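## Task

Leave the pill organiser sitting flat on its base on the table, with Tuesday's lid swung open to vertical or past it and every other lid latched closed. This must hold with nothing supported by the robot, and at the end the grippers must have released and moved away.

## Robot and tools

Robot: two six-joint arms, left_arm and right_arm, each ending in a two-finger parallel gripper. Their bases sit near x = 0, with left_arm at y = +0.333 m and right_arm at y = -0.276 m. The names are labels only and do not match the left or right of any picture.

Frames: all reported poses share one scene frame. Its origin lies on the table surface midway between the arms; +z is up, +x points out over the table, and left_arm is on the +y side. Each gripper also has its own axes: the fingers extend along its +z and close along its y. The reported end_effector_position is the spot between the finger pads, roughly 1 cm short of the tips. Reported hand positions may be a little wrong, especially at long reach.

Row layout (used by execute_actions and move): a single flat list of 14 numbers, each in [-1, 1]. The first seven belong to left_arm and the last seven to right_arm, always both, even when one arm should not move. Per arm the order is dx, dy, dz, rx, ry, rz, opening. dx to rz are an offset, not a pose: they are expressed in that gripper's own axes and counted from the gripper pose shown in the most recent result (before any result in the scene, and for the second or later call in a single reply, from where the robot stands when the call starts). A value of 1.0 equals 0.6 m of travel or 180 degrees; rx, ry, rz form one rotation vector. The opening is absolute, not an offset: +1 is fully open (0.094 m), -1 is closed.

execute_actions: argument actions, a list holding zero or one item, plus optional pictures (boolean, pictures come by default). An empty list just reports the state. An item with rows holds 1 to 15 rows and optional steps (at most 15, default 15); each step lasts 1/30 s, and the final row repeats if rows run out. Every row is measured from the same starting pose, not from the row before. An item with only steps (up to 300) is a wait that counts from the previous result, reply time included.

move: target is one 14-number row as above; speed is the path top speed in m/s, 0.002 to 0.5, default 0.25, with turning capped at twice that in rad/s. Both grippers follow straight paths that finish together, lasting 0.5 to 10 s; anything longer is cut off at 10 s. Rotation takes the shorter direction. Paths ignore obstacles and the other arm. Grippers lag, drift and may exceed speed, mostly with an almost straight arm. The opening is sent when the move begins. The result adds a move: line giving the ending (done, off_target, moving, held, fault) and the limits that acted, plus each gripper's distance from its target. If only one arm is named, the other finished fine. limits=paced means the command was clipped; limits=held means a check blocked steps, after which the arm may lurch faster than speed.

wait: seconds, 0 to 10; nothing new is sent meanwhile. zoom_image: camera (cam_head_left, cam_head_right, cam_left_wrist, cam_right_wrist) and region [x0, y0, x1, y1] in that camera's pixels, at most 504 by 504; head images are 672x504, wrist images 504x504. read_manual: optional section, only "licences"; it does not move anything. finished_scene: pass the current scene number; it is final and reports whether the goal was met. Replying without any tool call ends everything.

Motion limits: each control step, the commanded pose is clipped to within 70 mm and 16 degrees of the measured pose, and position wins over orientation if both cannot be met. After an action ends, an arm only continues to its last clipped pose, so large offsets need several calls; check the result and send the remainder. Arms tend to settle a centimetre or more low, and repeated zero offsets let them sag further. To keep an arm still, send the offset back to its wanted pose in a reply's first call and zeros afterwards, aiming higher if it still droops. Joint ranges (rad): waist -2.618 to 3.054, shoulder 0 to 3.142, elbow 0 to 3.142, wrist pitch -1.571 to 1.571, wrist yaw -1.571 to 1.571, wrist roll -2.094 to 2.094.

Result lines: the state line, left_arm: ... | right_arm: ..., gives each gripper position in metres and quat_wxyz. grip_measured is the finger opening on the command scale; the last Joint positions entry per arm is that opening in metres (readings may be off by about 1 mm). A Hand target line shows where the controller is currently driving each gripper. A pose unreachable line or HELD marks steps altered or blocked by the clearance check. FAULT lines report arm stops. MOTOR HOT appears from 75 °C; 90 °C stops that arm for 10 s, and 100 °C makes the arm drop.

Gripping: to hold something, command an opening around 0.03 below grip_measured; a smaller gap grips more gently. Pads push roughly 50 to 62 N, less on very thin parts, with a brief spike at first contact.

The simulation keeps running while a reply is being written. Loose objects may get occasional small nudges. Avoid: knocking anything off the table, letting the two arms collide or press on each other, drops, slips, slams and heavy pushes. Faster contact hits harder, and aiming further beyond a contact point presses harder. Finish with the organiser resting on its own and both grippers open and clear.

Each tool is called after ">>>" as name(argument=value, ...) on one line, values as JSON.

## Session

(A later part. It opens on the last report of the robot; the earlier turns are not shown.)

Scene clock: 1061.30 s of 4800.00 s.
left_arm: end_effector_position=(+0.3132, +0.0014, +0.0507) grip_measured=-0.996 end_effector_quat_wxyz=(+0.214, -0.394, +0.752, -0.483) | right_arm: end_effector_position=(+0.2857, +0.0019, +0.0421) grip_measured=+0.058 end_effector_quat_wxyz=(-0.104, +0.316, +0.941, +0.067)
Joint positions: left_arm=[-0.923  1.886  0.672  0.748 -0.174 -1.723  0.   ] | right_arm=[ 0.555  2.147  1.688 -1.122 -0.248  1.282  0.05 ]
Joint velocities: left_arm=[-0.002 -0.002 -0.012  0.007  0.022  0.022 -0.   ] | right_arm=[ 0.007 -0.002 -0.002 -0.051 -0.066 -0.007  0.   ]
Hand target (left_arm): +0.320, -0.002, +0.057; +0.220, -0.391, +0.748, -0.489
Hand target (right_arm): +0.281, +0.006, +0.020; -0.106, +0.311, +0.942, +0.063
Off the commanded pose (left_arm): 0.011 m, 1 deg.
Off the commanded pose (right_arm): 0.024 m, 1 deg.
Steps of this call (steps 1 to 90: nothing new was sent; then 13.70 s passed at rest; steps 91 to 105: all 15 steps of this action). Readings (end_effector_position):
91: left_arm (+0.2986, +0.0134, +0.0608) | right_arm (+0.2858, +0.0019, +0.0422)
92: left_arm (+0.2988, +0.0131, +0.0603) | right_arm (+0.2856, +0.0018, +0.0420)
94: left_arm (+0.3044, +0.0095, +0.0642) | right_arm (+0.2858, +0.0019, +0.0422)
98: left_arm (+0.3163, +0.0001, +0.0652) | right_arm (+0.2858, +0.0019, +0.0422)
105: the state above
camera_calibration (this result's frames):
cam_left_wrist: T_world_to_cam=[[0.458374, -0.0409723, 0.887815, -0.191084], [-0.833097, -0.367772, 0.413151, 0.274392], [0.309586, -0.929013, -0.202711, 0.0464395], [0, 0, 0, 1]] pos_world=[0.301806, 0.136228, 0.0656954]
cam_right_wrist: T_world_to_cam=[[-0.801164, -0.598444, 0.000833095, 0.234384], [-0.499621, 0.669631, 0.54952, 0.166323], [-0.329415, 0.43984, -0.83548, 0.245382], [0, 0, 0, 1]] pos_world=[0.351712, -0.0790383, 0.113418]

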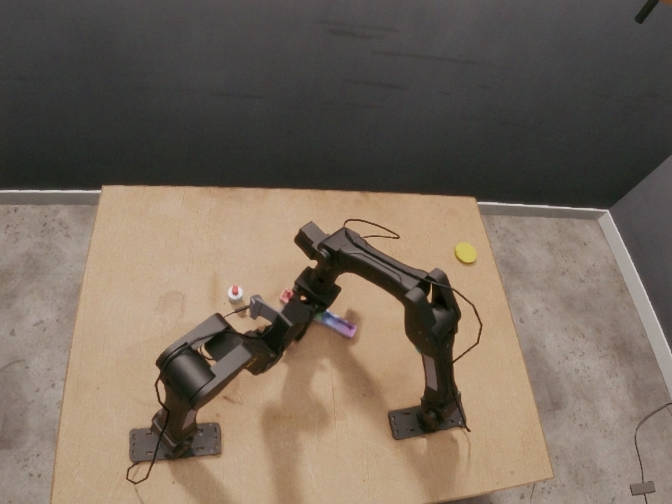

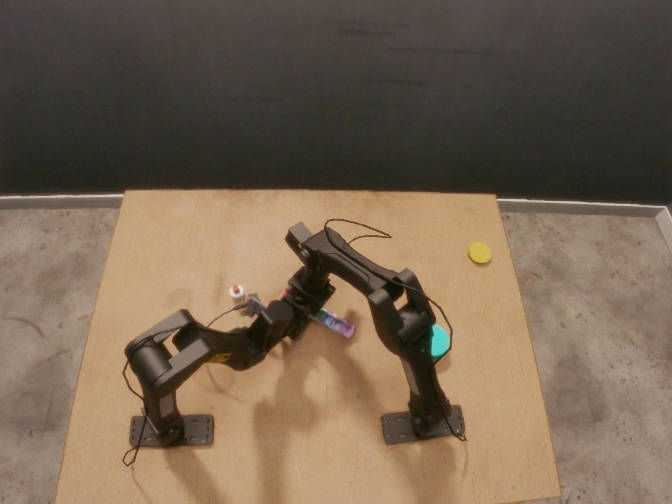

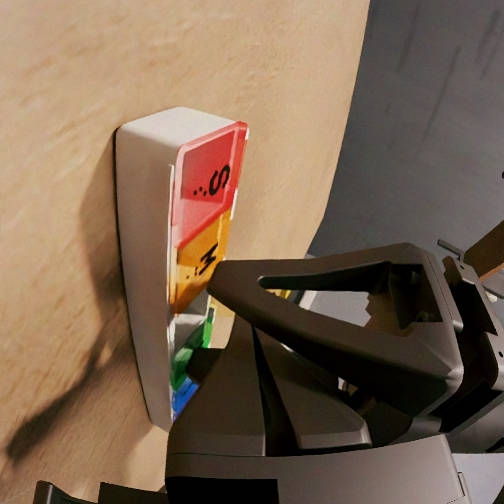

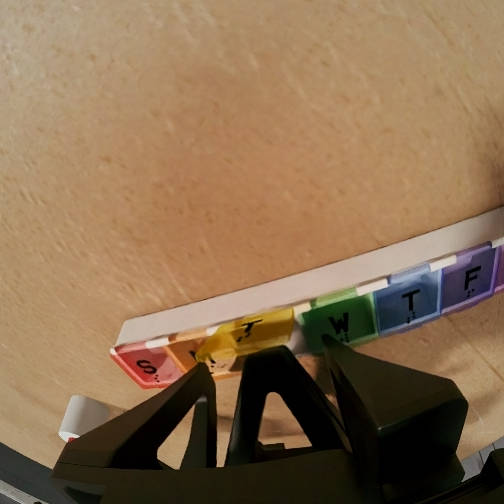

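>>> execute_actions(actions=[{"rows":[[0,-0.012,0.015,0,0,0,-1,0,0,0.04,0,0,0,0.06],[0,-0.02,0.027,0,0,0,-1,0,0,0.04,0,0,0,0.06],[0,-0.025,0.036,0,0,0,-1,0,0,0.04,0,0,0,0.06]],"steps":15}])

>>> zoom_image(camera="cam_right_wrist", region=[100, 240, 400, 480])

Scene clock: 1066.07 s of 4800.00 s.
left_arm: end_effector_position=(+0.3230, -0.0043, +0.0480) grip_measured=-0.996 end_effector_quat_wxyz=(+0.212, -0.399, +0.756, -0.474) | right_arm: end_effector_position=(+0.2909, -0.0011, +0.0422) grip_measured=+0.060 end_effector_quat_wxyz=(-0.096, +0.324, +0.939, +0.070)
Joint positions: left_arm=[-0.913  1.914  0.731  0.696 -0.168 -1.724  0.   ] | right_arm=[ 0.546  2.141  1.679 -1.106 -0.238  1.292  0.05 ]
Joint velocities: left_arm=[ 0.002 -0.007 -0.027 -0.022  0.037  0.022  0.   ] | right_arm=[-0.002  0.002  0.002 -0.051 -0.051 -0.051  0.001]
Hand target (left_arm): +0.333, -0.013, +0.054; +0.214, -0.394, +0.752, -0.483
Hand target (right_arm): +0.281, +0.006, +0.020; -0.105, +0.316, +0.941, +0.065
Off the commanded pose (left_arm): 0.016 m, 1 deg.
Off the commanded pose (right_arm): 0.026 m, 1 deg.
Steps of this call (steps 1 to 90: nothing new was sent; then 1.27 s passed at rest; steps 91 to 105: all 15 steps of this action). Readings (end_effector_position):
91: left_arm (+0.3130, +0.0009, +0.0505) | right_arm (+0.2858, +0.0019, +0.0421)
92: left_arm (+0.3137, +0.0000, +0.0498) | right_arm (+0.2858, +0.0019, +0.0421)
94: left_arm (+0.3198, -0.0022, +0.0487) | right_arm (+0.2867, +0.0016, +0.0420)
98: left_arm (+0.3230, -0.0043, +0.0483) | right_arm (+0.2907, -0.0009, +0.0422)
105: the state above
camera_calibration (this result's frames):
cam_left_wrist: T_world_to_cam=[[0.472991, -0.0510716, 0.879586, -0.197858], [-0.824423, -0.377833, 0.421389, 0.278337], [0.310816, -0.924464, -0.220816, 0.0381363], [0, 0, 0, 1]] pos_world=[0.311199, 0.130316, 0.0651658]
cam_right_wrist: T_world_to_cam=[[-0.811945, -0.583624, -0.0113611, 0.240381], [-0.495683, 0.67906, 0.541457, 0.170029], [-0.308292, 0.445265, -0.840652, 0.242466], [0, 0, 0, 1]] pos_world=[0.354207, -0.0831288, 0.114497]

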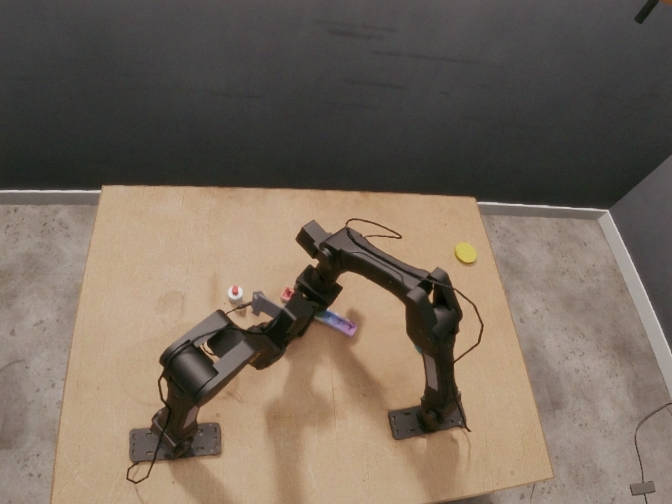

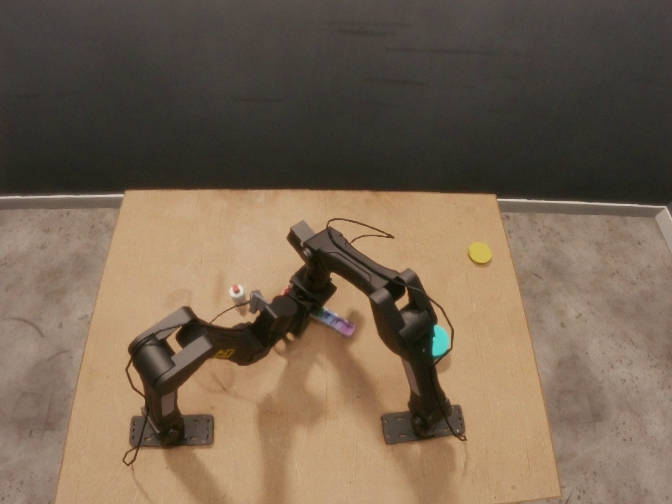

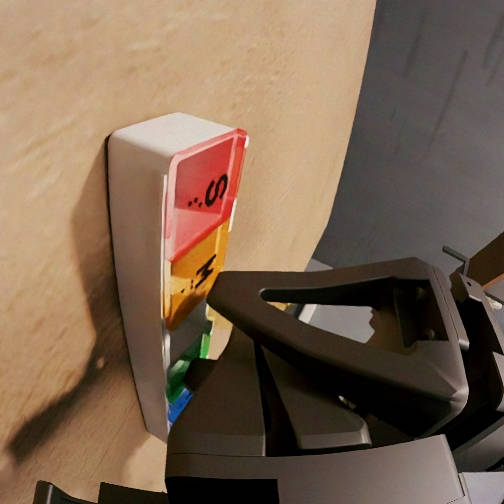

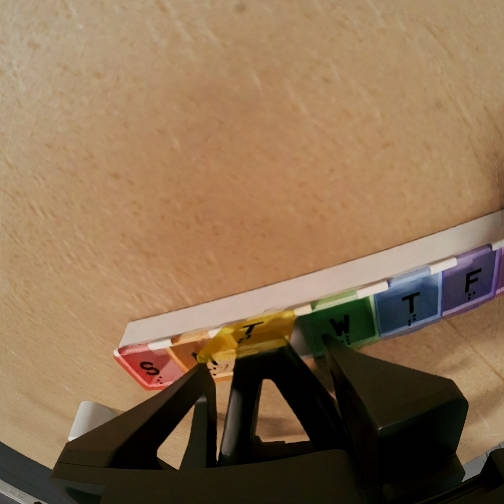

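Region (100, 240, 400, 480) of cam_right_wrist's 504x504 image, scaled by 1.680, with more detail than that image has; it fills the top 403 rows of this view, and the rest is white.

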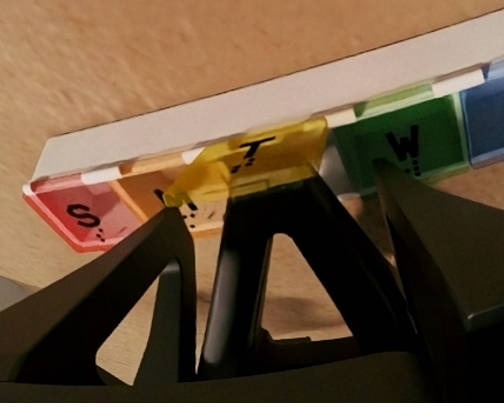

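>>> execute_actions(actions=[{"rows":[[0,-0.008,0,0,0,0,-1,0,0,-0.025,0,0,0,0.06],[0,-0.008,0,0,0,0,-1,0,0,-0.025,0,0,0,0.06],[0,-0.008,0,0,0,0,-1,0,0,-0.025,0,0,0,0.06],[0,-0.008,0,0,0,0,-1,0,0,-0.025,0,0,0,0.06],[0,-0.008,0,0,0,0,-1,0,0,-0.025,0,0,0,0.06],[0,-0.008,0,0,0,0,-1,0,0,-0.028,0,0,0,1]],"steps":15}])

>>> zoom_image(camera="cam_right_wrist", region=[60, 220, 420, 504])

Scene clock: 1076.70 s of 4800.00 s.
left_arm: end_effector_position=(+0.3212, -0.0035, +0.0444) grip_measured=-0.996 end_effector_quat_wxyz=(+0.207, -0.400, +0.760, -0.468) | right_arm: end_effector_position=(+0.2874, -0.0056, +0.0449) grip_measured=+1.000 end_effector_quat_wxyz=(-0.103, +0.325, +0.938, +0.061)
Joint positions: left_arm=[-0.913  1.914  0.731  0.68  -0.163 -1.728  0.   ] | right_arm=[ 0.541  2.138  1.686 -1.138 -0.24   1.288  0.094]
Joint velocities: left_arm=[-0.002 -0.007  0.012  0.007 -0.007  0.037  0.   ] | right_arm=[-0.012  0.002 -0.002 -0.037 -0.051 -0.066  0.   ]
Hand target (left_arm): +0.325, -0.005, +0.052; +0.212, -0.399, +0.756, -0.474
Hand target (right_arm): +0.293, -0.005, +0.058; -0.096, +0.324, +0.939, +0.070
Off the commanded pose (left_arm): 0.009 m, 1 deg.
Off the commanded pose (right_arm): 0.015 m, 1 deg.
Steps of this call (steps 1 to 90: nothing new was sent; then 7.13 s passed at rest; steps 91 to 105: all 15 steps of this action). Readings (end_effector_position):
91: left_arm (+0.3229, -0.0042, +0.0479) | right_arm (+0.2914, -0.0017, +0.0436)
92: left_arm (+0.3229, -0.0043, +0.0479) | right_arm (+0.2917, -0.0023, +0.0439)
94: left_arm (+0.3221, -0.0041, +0.0465) | right_arm (+0.2914, -0.0033, +0.0439)
98: left_arm (+0.3214, -0.0038, +0.0451) | right_arm (+0.2893, -0.0044, +0.0441)
105: the state above
camera_calibration (this result's frames):
cam_left_wrist: T_world_to_cam=[[0.485667, -0.0594668, 0.872119, -0.197533], [-0.819166, -0.379197, 0.430322, 0.276555], [0.305115, -0.923403, -0.232877, 0.040998], [0, 0, 0, 1]] pos_world=[0.30997, 0.13098, 0.0628123]
cam_right_wrist: T_world_to_cam=[[-0.812472, -0.582897, 0.0109179, 0.234105], [-0.484656, 0.685711, 0.543055, 0.166746], [-0.324032, 0.435926, -0.839626, 0.250139], [0, 0, 0, 1]] pos_world=[0.352072, -0.0869224, 0.116915]

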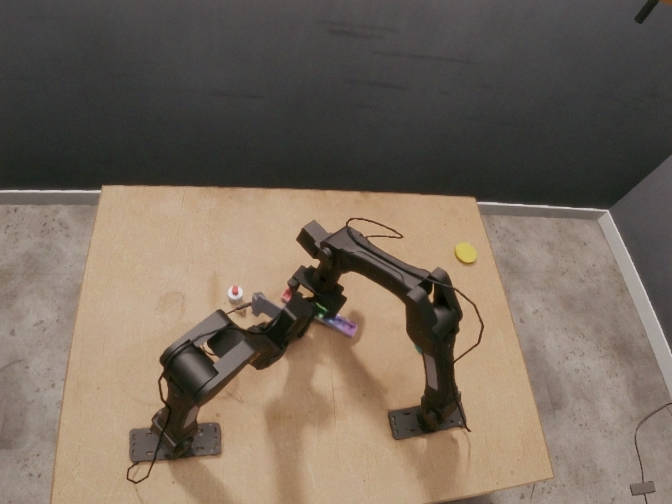

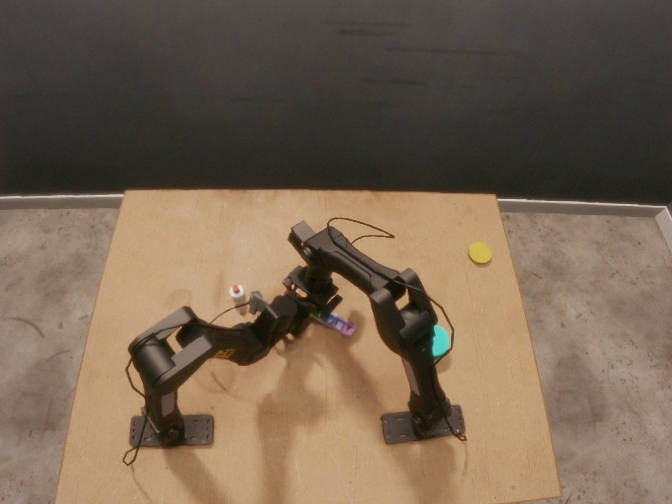

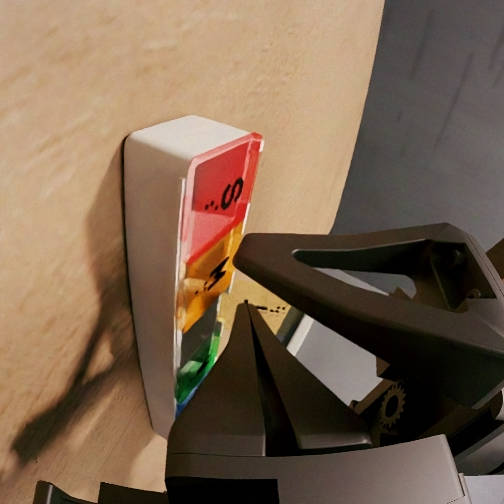

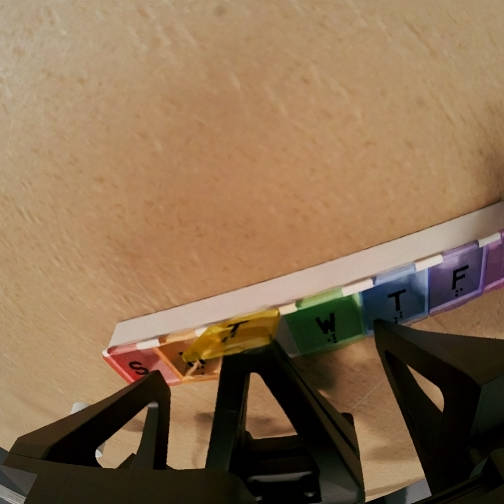

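Region (60, 220, 420, 504) of cam_right_wrist's 504x504 image, scaled by 1.400, with more detail than that image has; it fills the top 398 rows of this view, and the rest is white.

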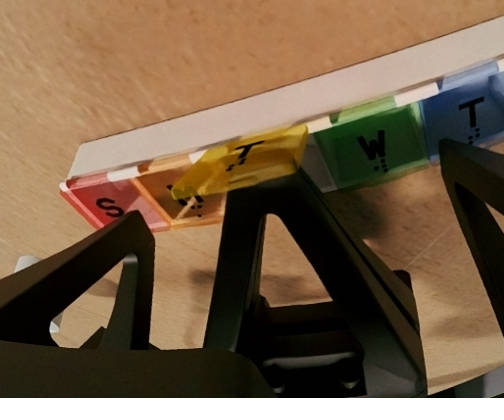

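>>> execute_actions(actions=[{"rows":[[0,-0.02,0,0,0,0,-1,-0.01,0,-0.03,0,0,0,1],[0,-0.02,0,0,0,0,-1,-0.02,0,-0.03,0,0,0,1],[0,-0.02,0,0,0,0,-1,-0.025,0,-0.03,0,0,0,1],[0,-0.02,0,0,0,0,-1,-0.025,0,-0.03,0,0,0,1],[0,-0.02,0,0,0,0,-1,-0.025,0,-0.03,0,0,0,1],[0,-0.02,0,0,0,0,-1,-0.025,0,-0.03,0,0,0,1],[0,-0.02,0,0,0,0,-1,-0.025,0,-0.02,0,0,0,1],[0,-0.02,0,0,0,0,-1,-0.025,0,0,0,0,0,1],[0,-0.02,0,0,0,0,-1,-0.028,0,0.02,0,0,0,1],[0,-0.02,0,0,0,0,-1,-0.03,0,0.04,0,0,0,1]],"steps":15}])

>>> zoom_image(camera="cam_right_wrist", region=[60, 220, 420, 504])

Scene clock: 1083.43 s of 4800.00 s.
left_arm: end_effector_position=(+0.3182, -0.0012, +0.0378) grip_measured=-0.996 end_effector_quat_wxyz=(+0.202, -0.402, +0.768, -0.456) | right_arm: end_effector_position=(+0.2985, -0.0177, +0.0426) grip_measured=+1.000 end_effector_quat_wxyz=(-0.105, +0.332, +0.935, +0.060)
Joint positions: left_arm=[-0.913  1.914  0.731  0.649 -0.158 -1.729  0.   ] | right_arm=[ 0.5    2.154  1.702 -1.15  -0.241  1.261  0.094]
Joint velocities: left_arm=[-0.007 -0.022  0.007  0.007 -0.051  0.051 -0.001] | right_arm=[-0.012 -0.027  0.017 -0.022 -0.022  0.051  0.   ]
Hand target (left_arm): +0.326, -0.006, +0.055; +0.207, -0.400, +0.760, -0.468
Hand target (right_arm): +0.296, -0.012, +0.019; -0.105, +0.325, +0.938, +0.060
Off the commanded pose (left_arm): 0.020 m, 2 deg.
Off the commanded pose (right_arm): 0.026 m, 1 deg.
Steps of this call (steps 1 to 90: nothing new was sent; then 3.23 s passed at rest; steps 91 to 105: all 15 steps of this action). Readings (end_effector_position):
91: left_arm (+0.3207, -0.0031, +0.0433) | right_arm (+0.2866, -0.0066, +0.0452)
92: left_arm (+0.3201, -0.0027, +0.0420) | right_arm (+0.2867, -0.0080, +0.0458)
94: left_arm (+0.3187, -0.0016, +0.0388) | right_arm (+0.2899, -0.0115, +0.0470)
98: left_arm (+0.3182, -0.0012, +0.0378) | right_arm (+0.2971, -0.0188, +0.0470)
105: the state above
camera_calibration (this result's frames):
cam_left_wrist: T_world_to_cam=[[0.504921, -0.0793098, 0.859514, -0.195815], [-0.810555, -0.385894, 0.440552, 0.274723], [0.296741, -0.919128, -0.259131, 0.0461226], [0, 0, 0, 1]] pos_world=[0.307863, 0.132877, 0.0592276]
cam_right_wrist: T_world_to_cam=[[-0.820569, -0.571315, 0.0162812, 0.238512], [-0.472164, 0.693662, 0.543961, 0.17802], [-0.322067, 0.43867, -0.838953, 0.256558], [0, 0, 0, 1]] pos_world=[0.362399, -0.0997647, 0.11452]

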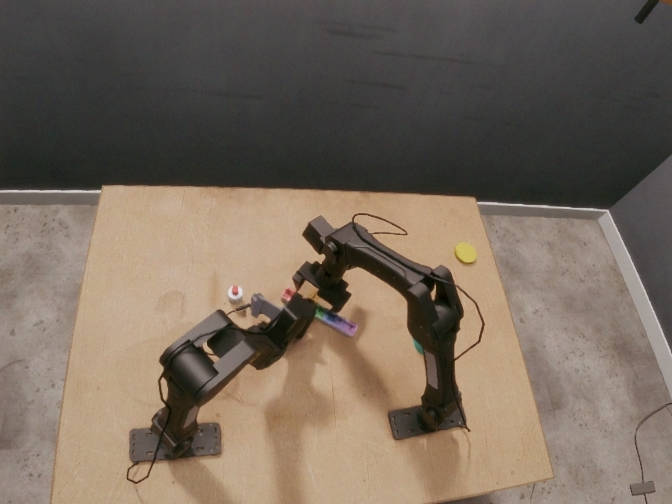

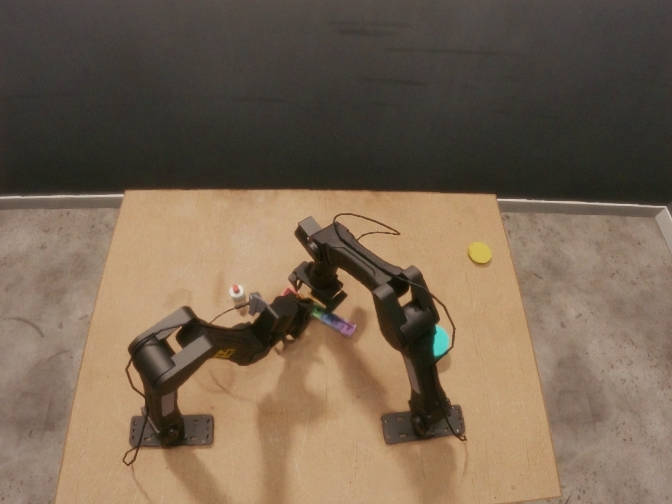

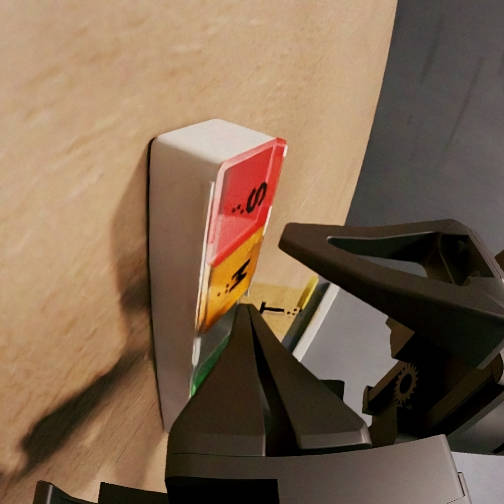

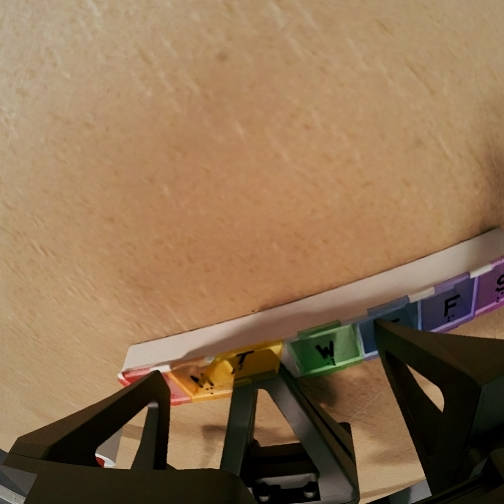

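Region (60, 220, 420, 504) of cam_right_wrist's 504x504 image, scaled by 1.400, with more detail than that image has; it fills the top 398 rows of this view, and the rest is white.

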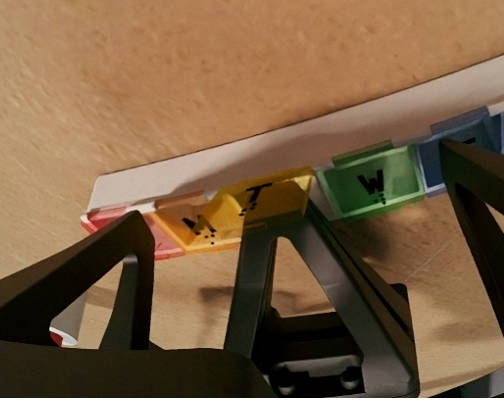

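>>> execute_actions(actions=[{"rows":[[0,-0.03,0,0,0,0,-1,0,0,0.04,0,0,0,1],[0,-0.035,0,0,0,0,-1,0,0,0.04,0,0,0,1],[0,-0.038,0.005,0.01,0,0,-1,0,0,0.04,0,0,0,1],[0,-0.04,0.012,0.02,0,0,-1,0,0,0.04,0,0,0,1]],"steps":12}])

>>> zoom_image(camera="cam_right_wrist", region=[60, 220, 420, 504])

Scene clock: 1089.87 s of 4800.00 s.
left_arm: end_effector_position=(+0.3214, -0.0053, +0.0438) grip_measured=-0.996 end_effector_quat_wxyz=(+0.203, -0.400, +0.764, -0.463) | right_arm: end_effector_position=(+0.2990, -0.0179, +0.0429) grip_measured=+1.000 end_effector_quat_wxyz=(-0.102, +0.337, +0.934, +0.062)
Joint positions: left_arm=[-0.913  1.913  0.746  0.65  -0.157 -1.728  0.   ] | right_arm=[ 0.5    2.147  1.692 -1.139 -0.238  1.271  0.094]
Joint velocities: left_arm=[-0.027  0.017 -0.007 -0.11   0.037 -0.037  0.   ] | right_arm=[-0.007 -0.007 -0.012 -0.007  0.022  0.081  0.   ]
Hand target (left_arm): +0.333, -0.011, +0.055; +0.215, -0.395, +0.753, -0.480
Hand target (right_arm): +0.294, -0.014, +0.020; -0.106, +0.332, +0.935, +0.059
Off the commanded pose (left_arm): 0.017 m, 3 deg.
Off the commanded pose (right_arm): 0.024 m, 1 deg.
Steps of this call (steps 1 to 90: nothing new was sent; then 3.03 s passed at rest; steps 91 to 102: all 12 steps of this action). Readings (end_effector_position):
91: left_arm (+0.3185, -0.0015, +0.0379) | right_arm (+0.2985, -0.0177, +0.0426)
92: left_arm (+0.3189, -0.0021, +0.0378) | right_arm (+0.2986, -0.0177, +0.0426)
94: left_arm (+0.3197, -0.0032, +0.0393) | right_arm (+0.2989, -0.0179, +0.0427)
98: left_arm (+0.3208, -0.0047, +0.0424) | right_arm (+0.2990, -0.0180, +0.0429)
102: the state above
camera_calibration (this result's frames):
cam_left_wrist: T_world_to_cam=[[0.495401, -0.0686867, 0.865944, -0.200105], [-0.815915, -0.378882, 0.436727, 0.274996], [0.298093, -0.922893, -0.243741, 0.0418898], [0, 0, 0, 1]] pos_world=[0.311019, 0.129106, 0.0633917]
cam_right_wrist: T_world_to_cam=[[-0.82629, -0.563149, 0.0103941, 0.240902], [-0.468832, 0.697894, 0.541425, 0.177481], [-0.312157, 0.442501, -0.840685, 0.254181], [0, 0, 0, 1]] pos_world=[0.361608, -0.100675, 0.11509]

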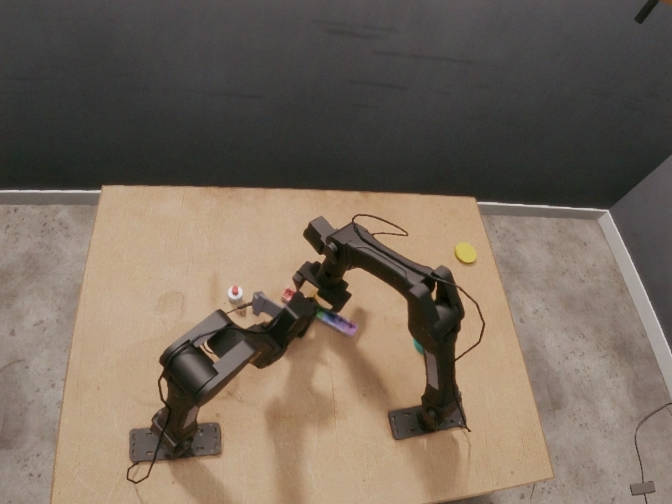

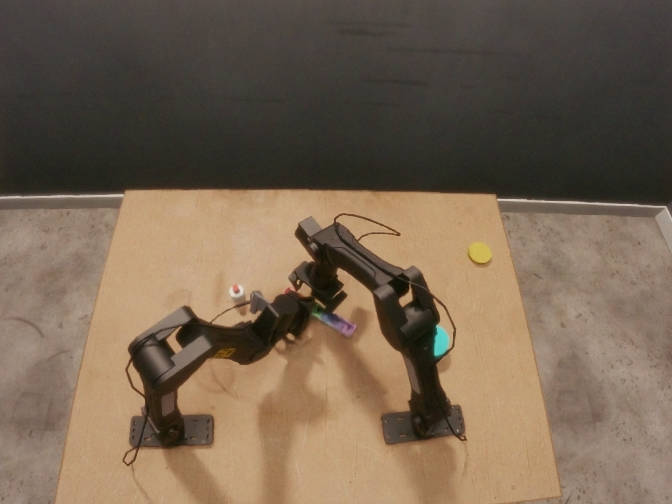

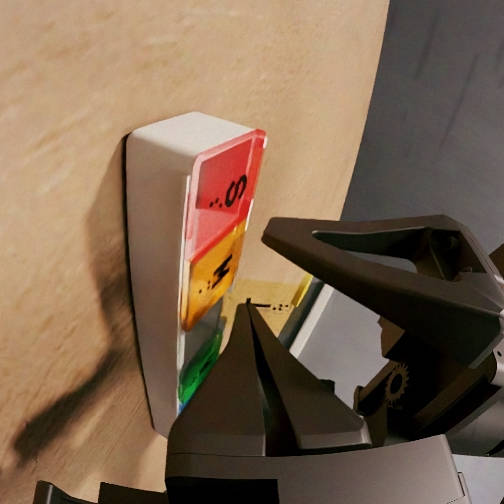

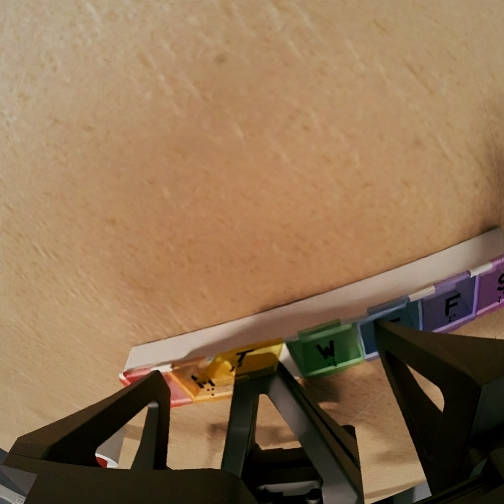

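Region (60, 220, 420, 504) of cam_right_wrist's 504x504 image, scaled by 1.400, with more detail than that image has; it fills the top 398 rows of this view, and the rest is white.

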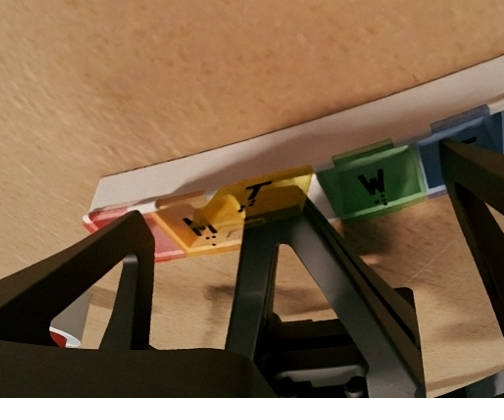

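>>> execute_actions(actions=[{"rows":[[0,-0.03,0.01,0.01,0,0,-1,0,0,0.04,0,0,0,1],[0,-0.035,0.02,0.02,0,0,-1,0,0,0.04,0,0,0,1],[0,-0.04,0.03,0.02,0,0,-1,0,0,0.04,0,0,0,1],[0,-0.04,0.04,0.02,0,0,-1,0,0,0.04,0,0,0,1]],"steps":14}])

>>> zoom_image(camera="cam_right_wrist", region=[60, 220, 420, 504])

Scene clock: 1094.47 s of 4800.00 s.
left_arm: end_effector_position=(+0.3352, -0.0192, +0.0465) grip_measured=-0.996 end_effector_quat_wxyz=(+0.207, -0.397, +0.756, -0.478) | right_arm: end_effector_position=(+0.3028, -0.0181, +0.0437) grip_measured=+1.000 end_effector_quat_wxyz=(-0.091, +0.339, +0.934, +0.066)
Joint positions: left_arm=[-0.908  1.971  0.809  0.68  -0.151 -1.725  0.   ] | right_arm=[ 0.5    2.138  1.684 -1.12  -0.225  1.277  0.094]
Joint velocities: left_arm=[ 0.002  0.007  0.007  0.007  0.007 -0.022 -0.001] | right_arm=[ 0.002 -0.002 -0.002  0.066  0.022  0.051  0.   ]
Hand target (left_arm): +0.347, -0.023, +0.053; +0.216, -0.394, +0.749, -0.487
Hand target (right_arm): +0.295, -0.014, +0.021; -0.102, +0.337, +0.934, +0.061
Off the commanded pose (left_arm): 0.015 m, 2 deg.
Off the commanded pose (right_arm): 0.026 m, 1 deg.
Steps of this call (steps 1 to 90: nothing new was sent; then 1.13 s passed at rest; steps 91 to 104: all 14 steps of this action). Readings (end_effector_position):
91: left_arm (+0.3215, -0.0055, +0.0442) | right_arm (+0.2990, -0.0180, +0.0427)
92: left_arm (+0.3218, -0.0059, +0.0442) | right_arm (+0.2992, -0.0180, +0.0427)
94: left_arm (+0.3256, -0.0094, +0.0437) | right_arm (+0.3010, -0.0185, +0.0433)
98: left_arm (+0.3338, -0.0179, +0.0446) | right_arm (+0.3028, -0.0180, +0.0439)
104: the state above
camera_calibration (this result's frames):
cam_left_wrist: T_world_to_cam=[[0.47507, -0.0474498, 0.878668, -0.203645], [-0.826758, -0.365974, 0.427241, 0.284106], [0.301297, -0.929415, -0.213093, 0.0229454], [0, 0, 0, 1]] pos_world=[0.324719, 0.115638, 0.0624443]
cam_right_wrist: T_world_to_cam=[[-0.829762, -0.558063, -0.00777813, 0.245822], [-0.476594, 0.701238, 0.530211, 0.181821], [-0.290437, 0.443656, -0.84783, 0.249952], [0, 0, 0, 1]] pos_world=[0.363224, -0.101208, 0.117425]

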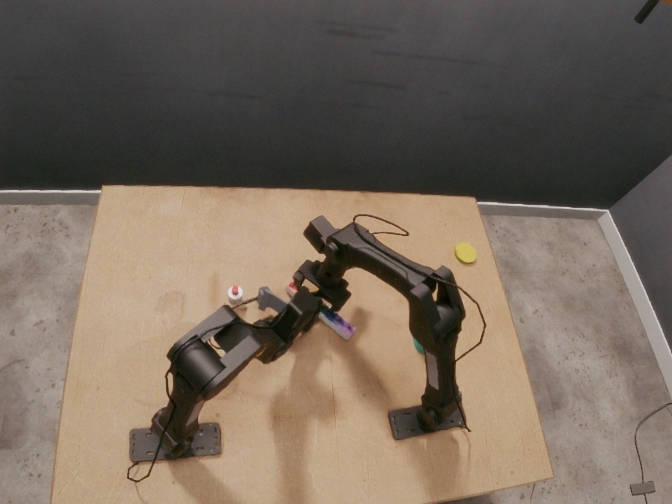

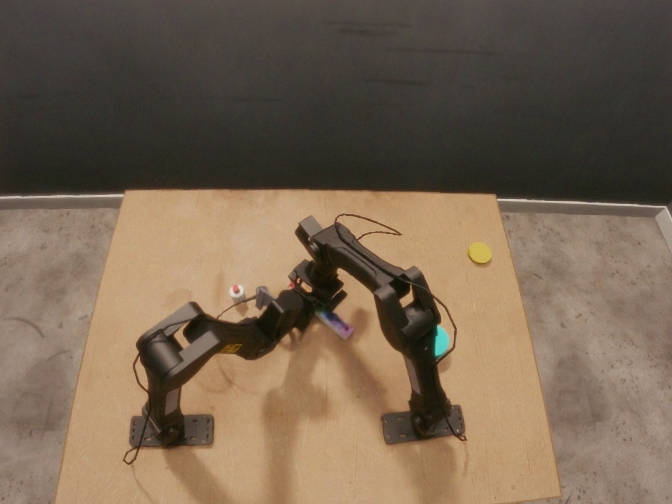

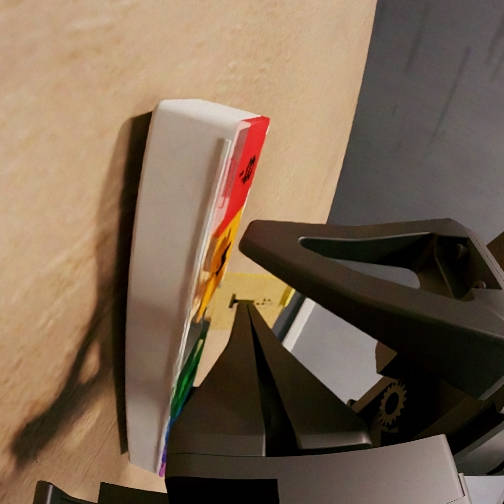

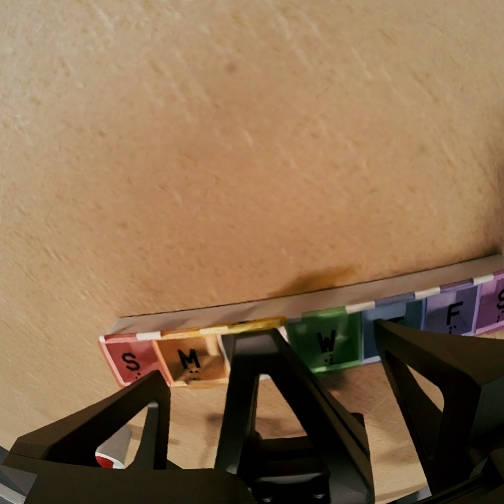

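Region (60, 220, 420, 504) of cam_right_wrist's 504x504 image, scaled by 1.400, with more detail than that image has; it fills the top 398 rows of this view, and the rest is white.

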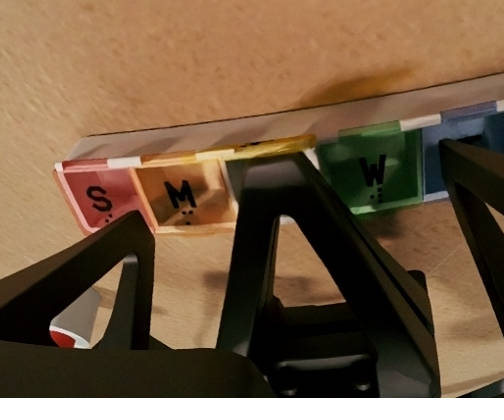

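>>> execute_actions(actions=[{"rows":[[0,-0.02,-0.01,0.01,0,0,-1,0,0,0.01,0,0,0,1],[0,-0.02,-0.02,0.01,0,0,-1,0,0,0.0,0,0,0,1],[0,-0.02,-0.03,0.01,0,0,-1,0,0,0.0,0,0,0,1]],"steps":14}])

>>> zoom_image(camera="cam_right_wrist", region=[60, 220, 420, 504])

Scene clock: 1098.00 s of 4800.00 s.
left_arm: end_effector_position=(+0.3300, -0.0131, +0.0529) grip_measured=-0.996 end_effector_quat_wxyz=(+0.207, -0.397, +0.754, -0.481) | right_arm: end_effector_position=(+0.3025, -0.0175, +0.0450) grip_measured=+1.000 end_effector_quat_wxyz=(-0.092, +0.339, +0.934, +0.068)
Joint positions: left_arm=[-0.908  1.931  0.775  0.681 -0.151 -1.727  0.   ] | right_arm=[ 0.5    2.136  1.684 -1.12  -0.231  1.278  0.094]
Joint velocities: left_arm=[-0.002 -0.002 -0.012 -0.022  0.081  0.022  0.001] | right_arm=[-0.007  0.007 -0.002  0.022 -0.037 -0.007  0.   ]
Hand target (left_arm): +0.328, -0.012, +0.066; +0.213, -0.393, +0.748, -0.490
Hand target (right_arm): +0.303, -0.018, +0.044; -0.091, +0.339, +0.934, +0.066
Off the commanded pose (left_arm): 0.013 m, 1 deg.
Off the commanded pose (right_arm): 0.001 m, 0 deg.
Steps of this call (steps 1 to 90: nothing new was sent; then 0.07 s passed at rest; steps 91 to 104: all 14 steps of this action). Readings (end_effector_position):
91: left_arm (+0.3356, -0.0193, +0.0471) | right_arm (+0.3031, -0.0182, +0.0445)
92: left_arm (+0.3354, -0.0191, +0.0475) | right_arm (+0.3033, -0.0183, +0.0447)
94: left_arm (+0.3326, -0.0160, +0.0484) | right_arm (+0.3029, -0.0179, +0.0449)
98: left_arm (+0.3299, -0.0130, +0.0518) | right_arm (+0.3026, -0.0177, +0.0450)
104: the state above
camera_calibration (this result's frames):
cam_left_wrist: T_world_to_cam=[[0.472467, -0.0405315, 0.880416, -0.205626], [-0.827474, -0.364301, 0.427284, 0.279646], [0.303418, -0.930399, -0.205659, 0.0304332], [0, 0, 0, 1]] pos_world=[0.319317, 0.121856, 0.0678069]
cam_right_wrist: T_world_to_cam=[[-0.830621, -0.55675, -0.00995153, 0.246357], [-0.4748, 0.698795, 0.535024, 0.179771], [-0.290921, 0.449127, -0.844778, 0.250767], [0, 0, 0, 1]] pos_world=[0.362938, -0.10109, 0.118113]

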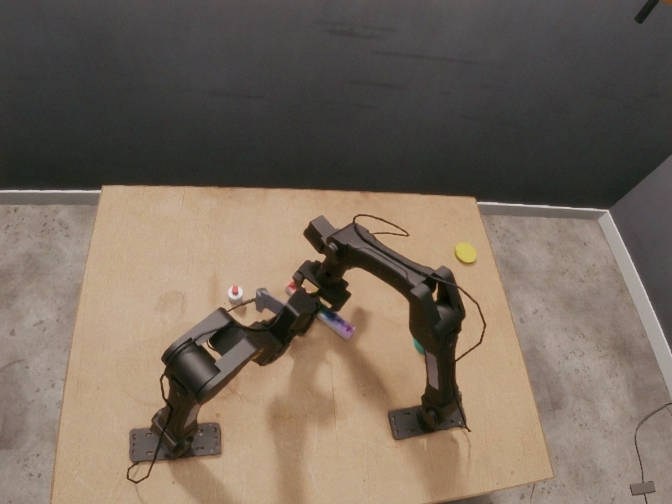

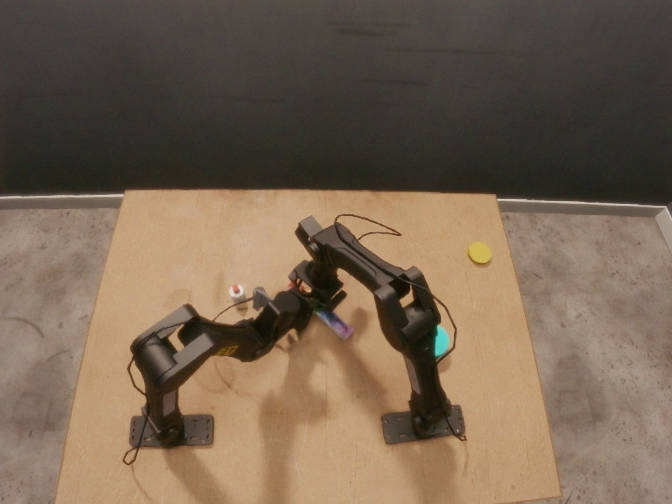

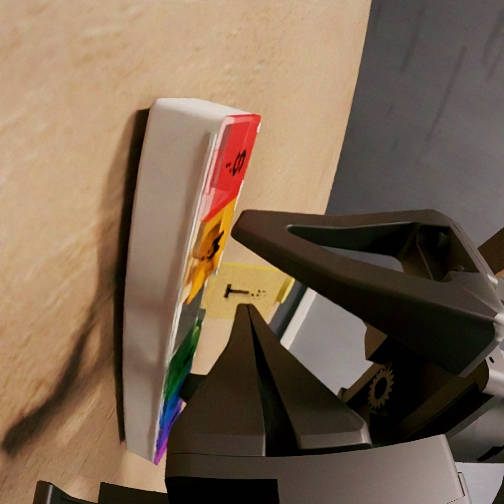

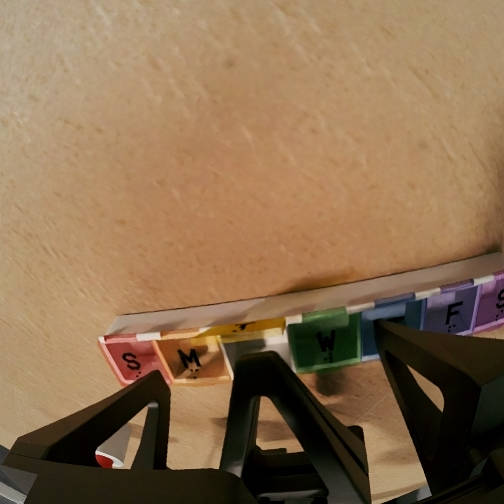

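Region (60, 220, 420, 504) of cam_right_wrist's 504x504 image, scaled by 1.400, with more detail than that image has; it fills the top 398 rows of this view, and the rest is white.

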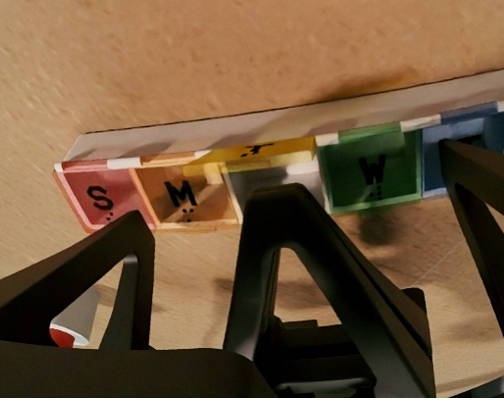

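>>> execute_actions(actions=[{"rows":[[0,-0.015,-0.01,0,0,0,-1,0,0,-0.03,0,0,0,1],[0,-0.015,-0.02,0,0,0,-1,0,0,-0.03,0,0,0,1]],"steps":14}])

>>> zoom_image(camera="cam_right_wrist", region=[60, 220, 420, 504])

>>> zoom_image(camera="cam_left_wrist", region=[100, 80, 400, 480])

Scene clock: 1103.07 s of 4800.00 s.
left_arm: end_effector_position=(+0.3279, -0.0108, +0.0565) grip_measured=-0.996 end_effector_quat_wxyz=(+0.204, -0.400, +0.756, -0.475) | right_arm: end_effector_position=(+0.2956, -0.0219, +0.0461) grip_measured=+1.000 end_effector_quat_wxyz=(-0.103, +0.339, +0.934, +0.055)
Joint positions: left_arm=[-0.908  1.903  0.775  0.639 -0.15  -1.733  0.   ] | right_arm=[ 0.5    2.136  1.688 -1.159 -0.231  1.273  0.094]
Joint velocities: left_arm=[-0.012  0.002  0.007 -0.022  0.037  0.037 -0.001] | right_arm=[ 0.002 -0.012 -0.012 -0.007  0.022 -0.007  0.   ]
Hand target (left_arm): +0.325, -0.009, +0.066; +0.207, -0.397, +0.754, -0.481
Hand target (right_arm): +0.304, -0.021, +0.062; -0.092, +0.339, +0.934, +0.069
Off the commanded pose (left_arm): 0.010 m, 1 deg.
Off the commanded pose (right_arm): 0.019 m, 2 deg.
Steps of this call (steps 1 to 90: nothing new was sent; then 1.60 s passed at rest; steps 91 to 104: all 14 steps of this action). Readings (end_effector_position):
91: left_arm (+0.3297, -0.0128, +0.0521) | right_arm (+0.3021, -0.0176, +0.0456)
92: left_arm (+0.3293, -0.0124, +0.0518) | right_arm (+0.3014, -0.0181, +0.0460)
94: left_arm (+0.3284, -0.0114, +0.0522) | right_arm (+0.2993, -0.0195, +0.0460)
98: left_arm (+0.3283, -0.0113, +0.0571) | right_arm (+0.2968, -0.0211, +0.0461)
104: the state above
camera_calibration (this result's frames):
cam_left_wrist: T_world_to_cam=[[0.484012, -0.0460377, 0.873849, -0.211159], [-0.821184, -0.368888, 0.435407, 0.274582], [0.302307, -0.928333, -0.216352, 0.0348884], [0, 0, 0, 1]] pos_world=[0.317138, 0.123957, 0.0725143]
cam_right_wrist: T_world_to_cam=[[-0.827744, -0.560625, 0.0232311, 0.235733], [-0.463069, 0.705914, 0.53596, 0.175589], [-0.316871, 0.43288, -0.843924, 0.258956], [0, 0, 0, 1]] pos_world=[0.358492, -0.10389, 0.118954]

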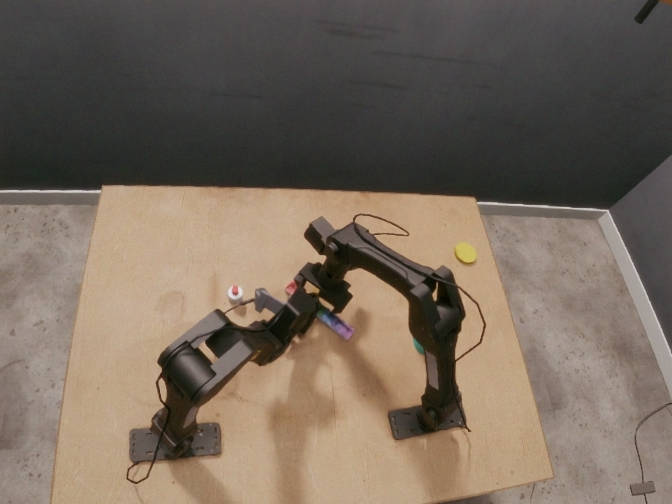

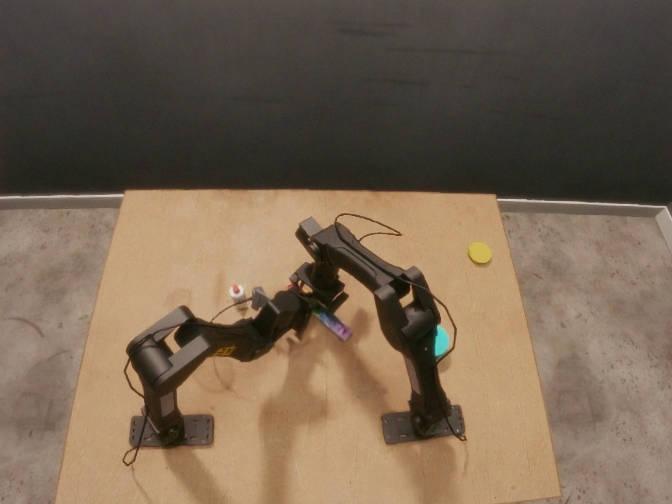

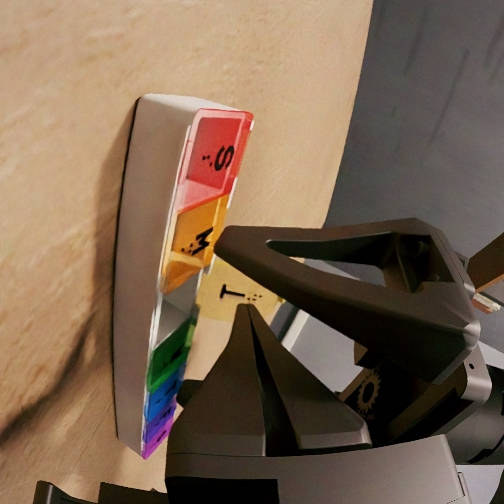

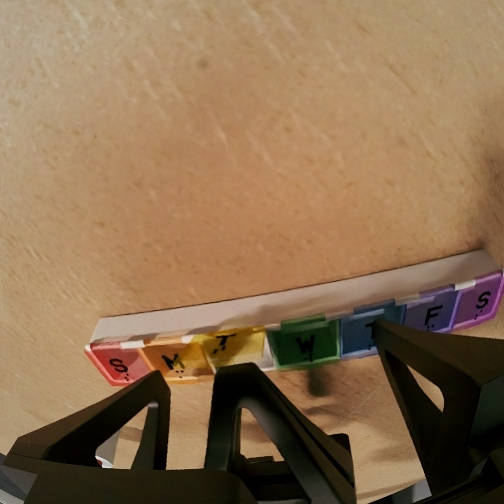

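Region (60, 220, 420, 504) of cam_right_wrist's 504x504 image, scaled by 1.400, with more detail than that image has; it fills the top 398 rows of this view, and the rest is white.

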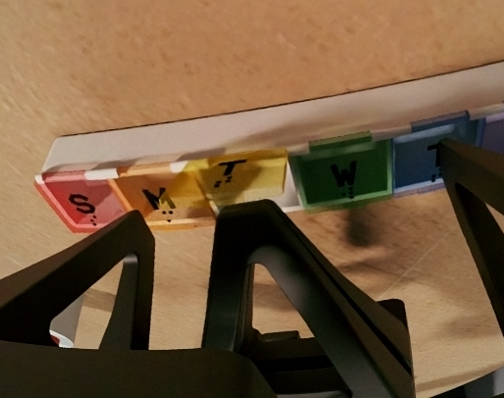

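Region (100, 80, 400, 480) of cam_left_wrist's 504x504 image, scaled by 1.260, with more detail than that image has; it fills the left 378 columns of this view, and the rest is white.

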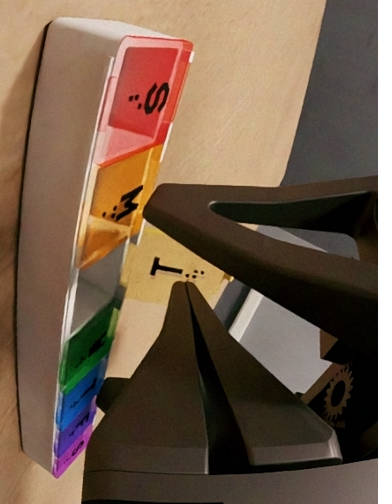

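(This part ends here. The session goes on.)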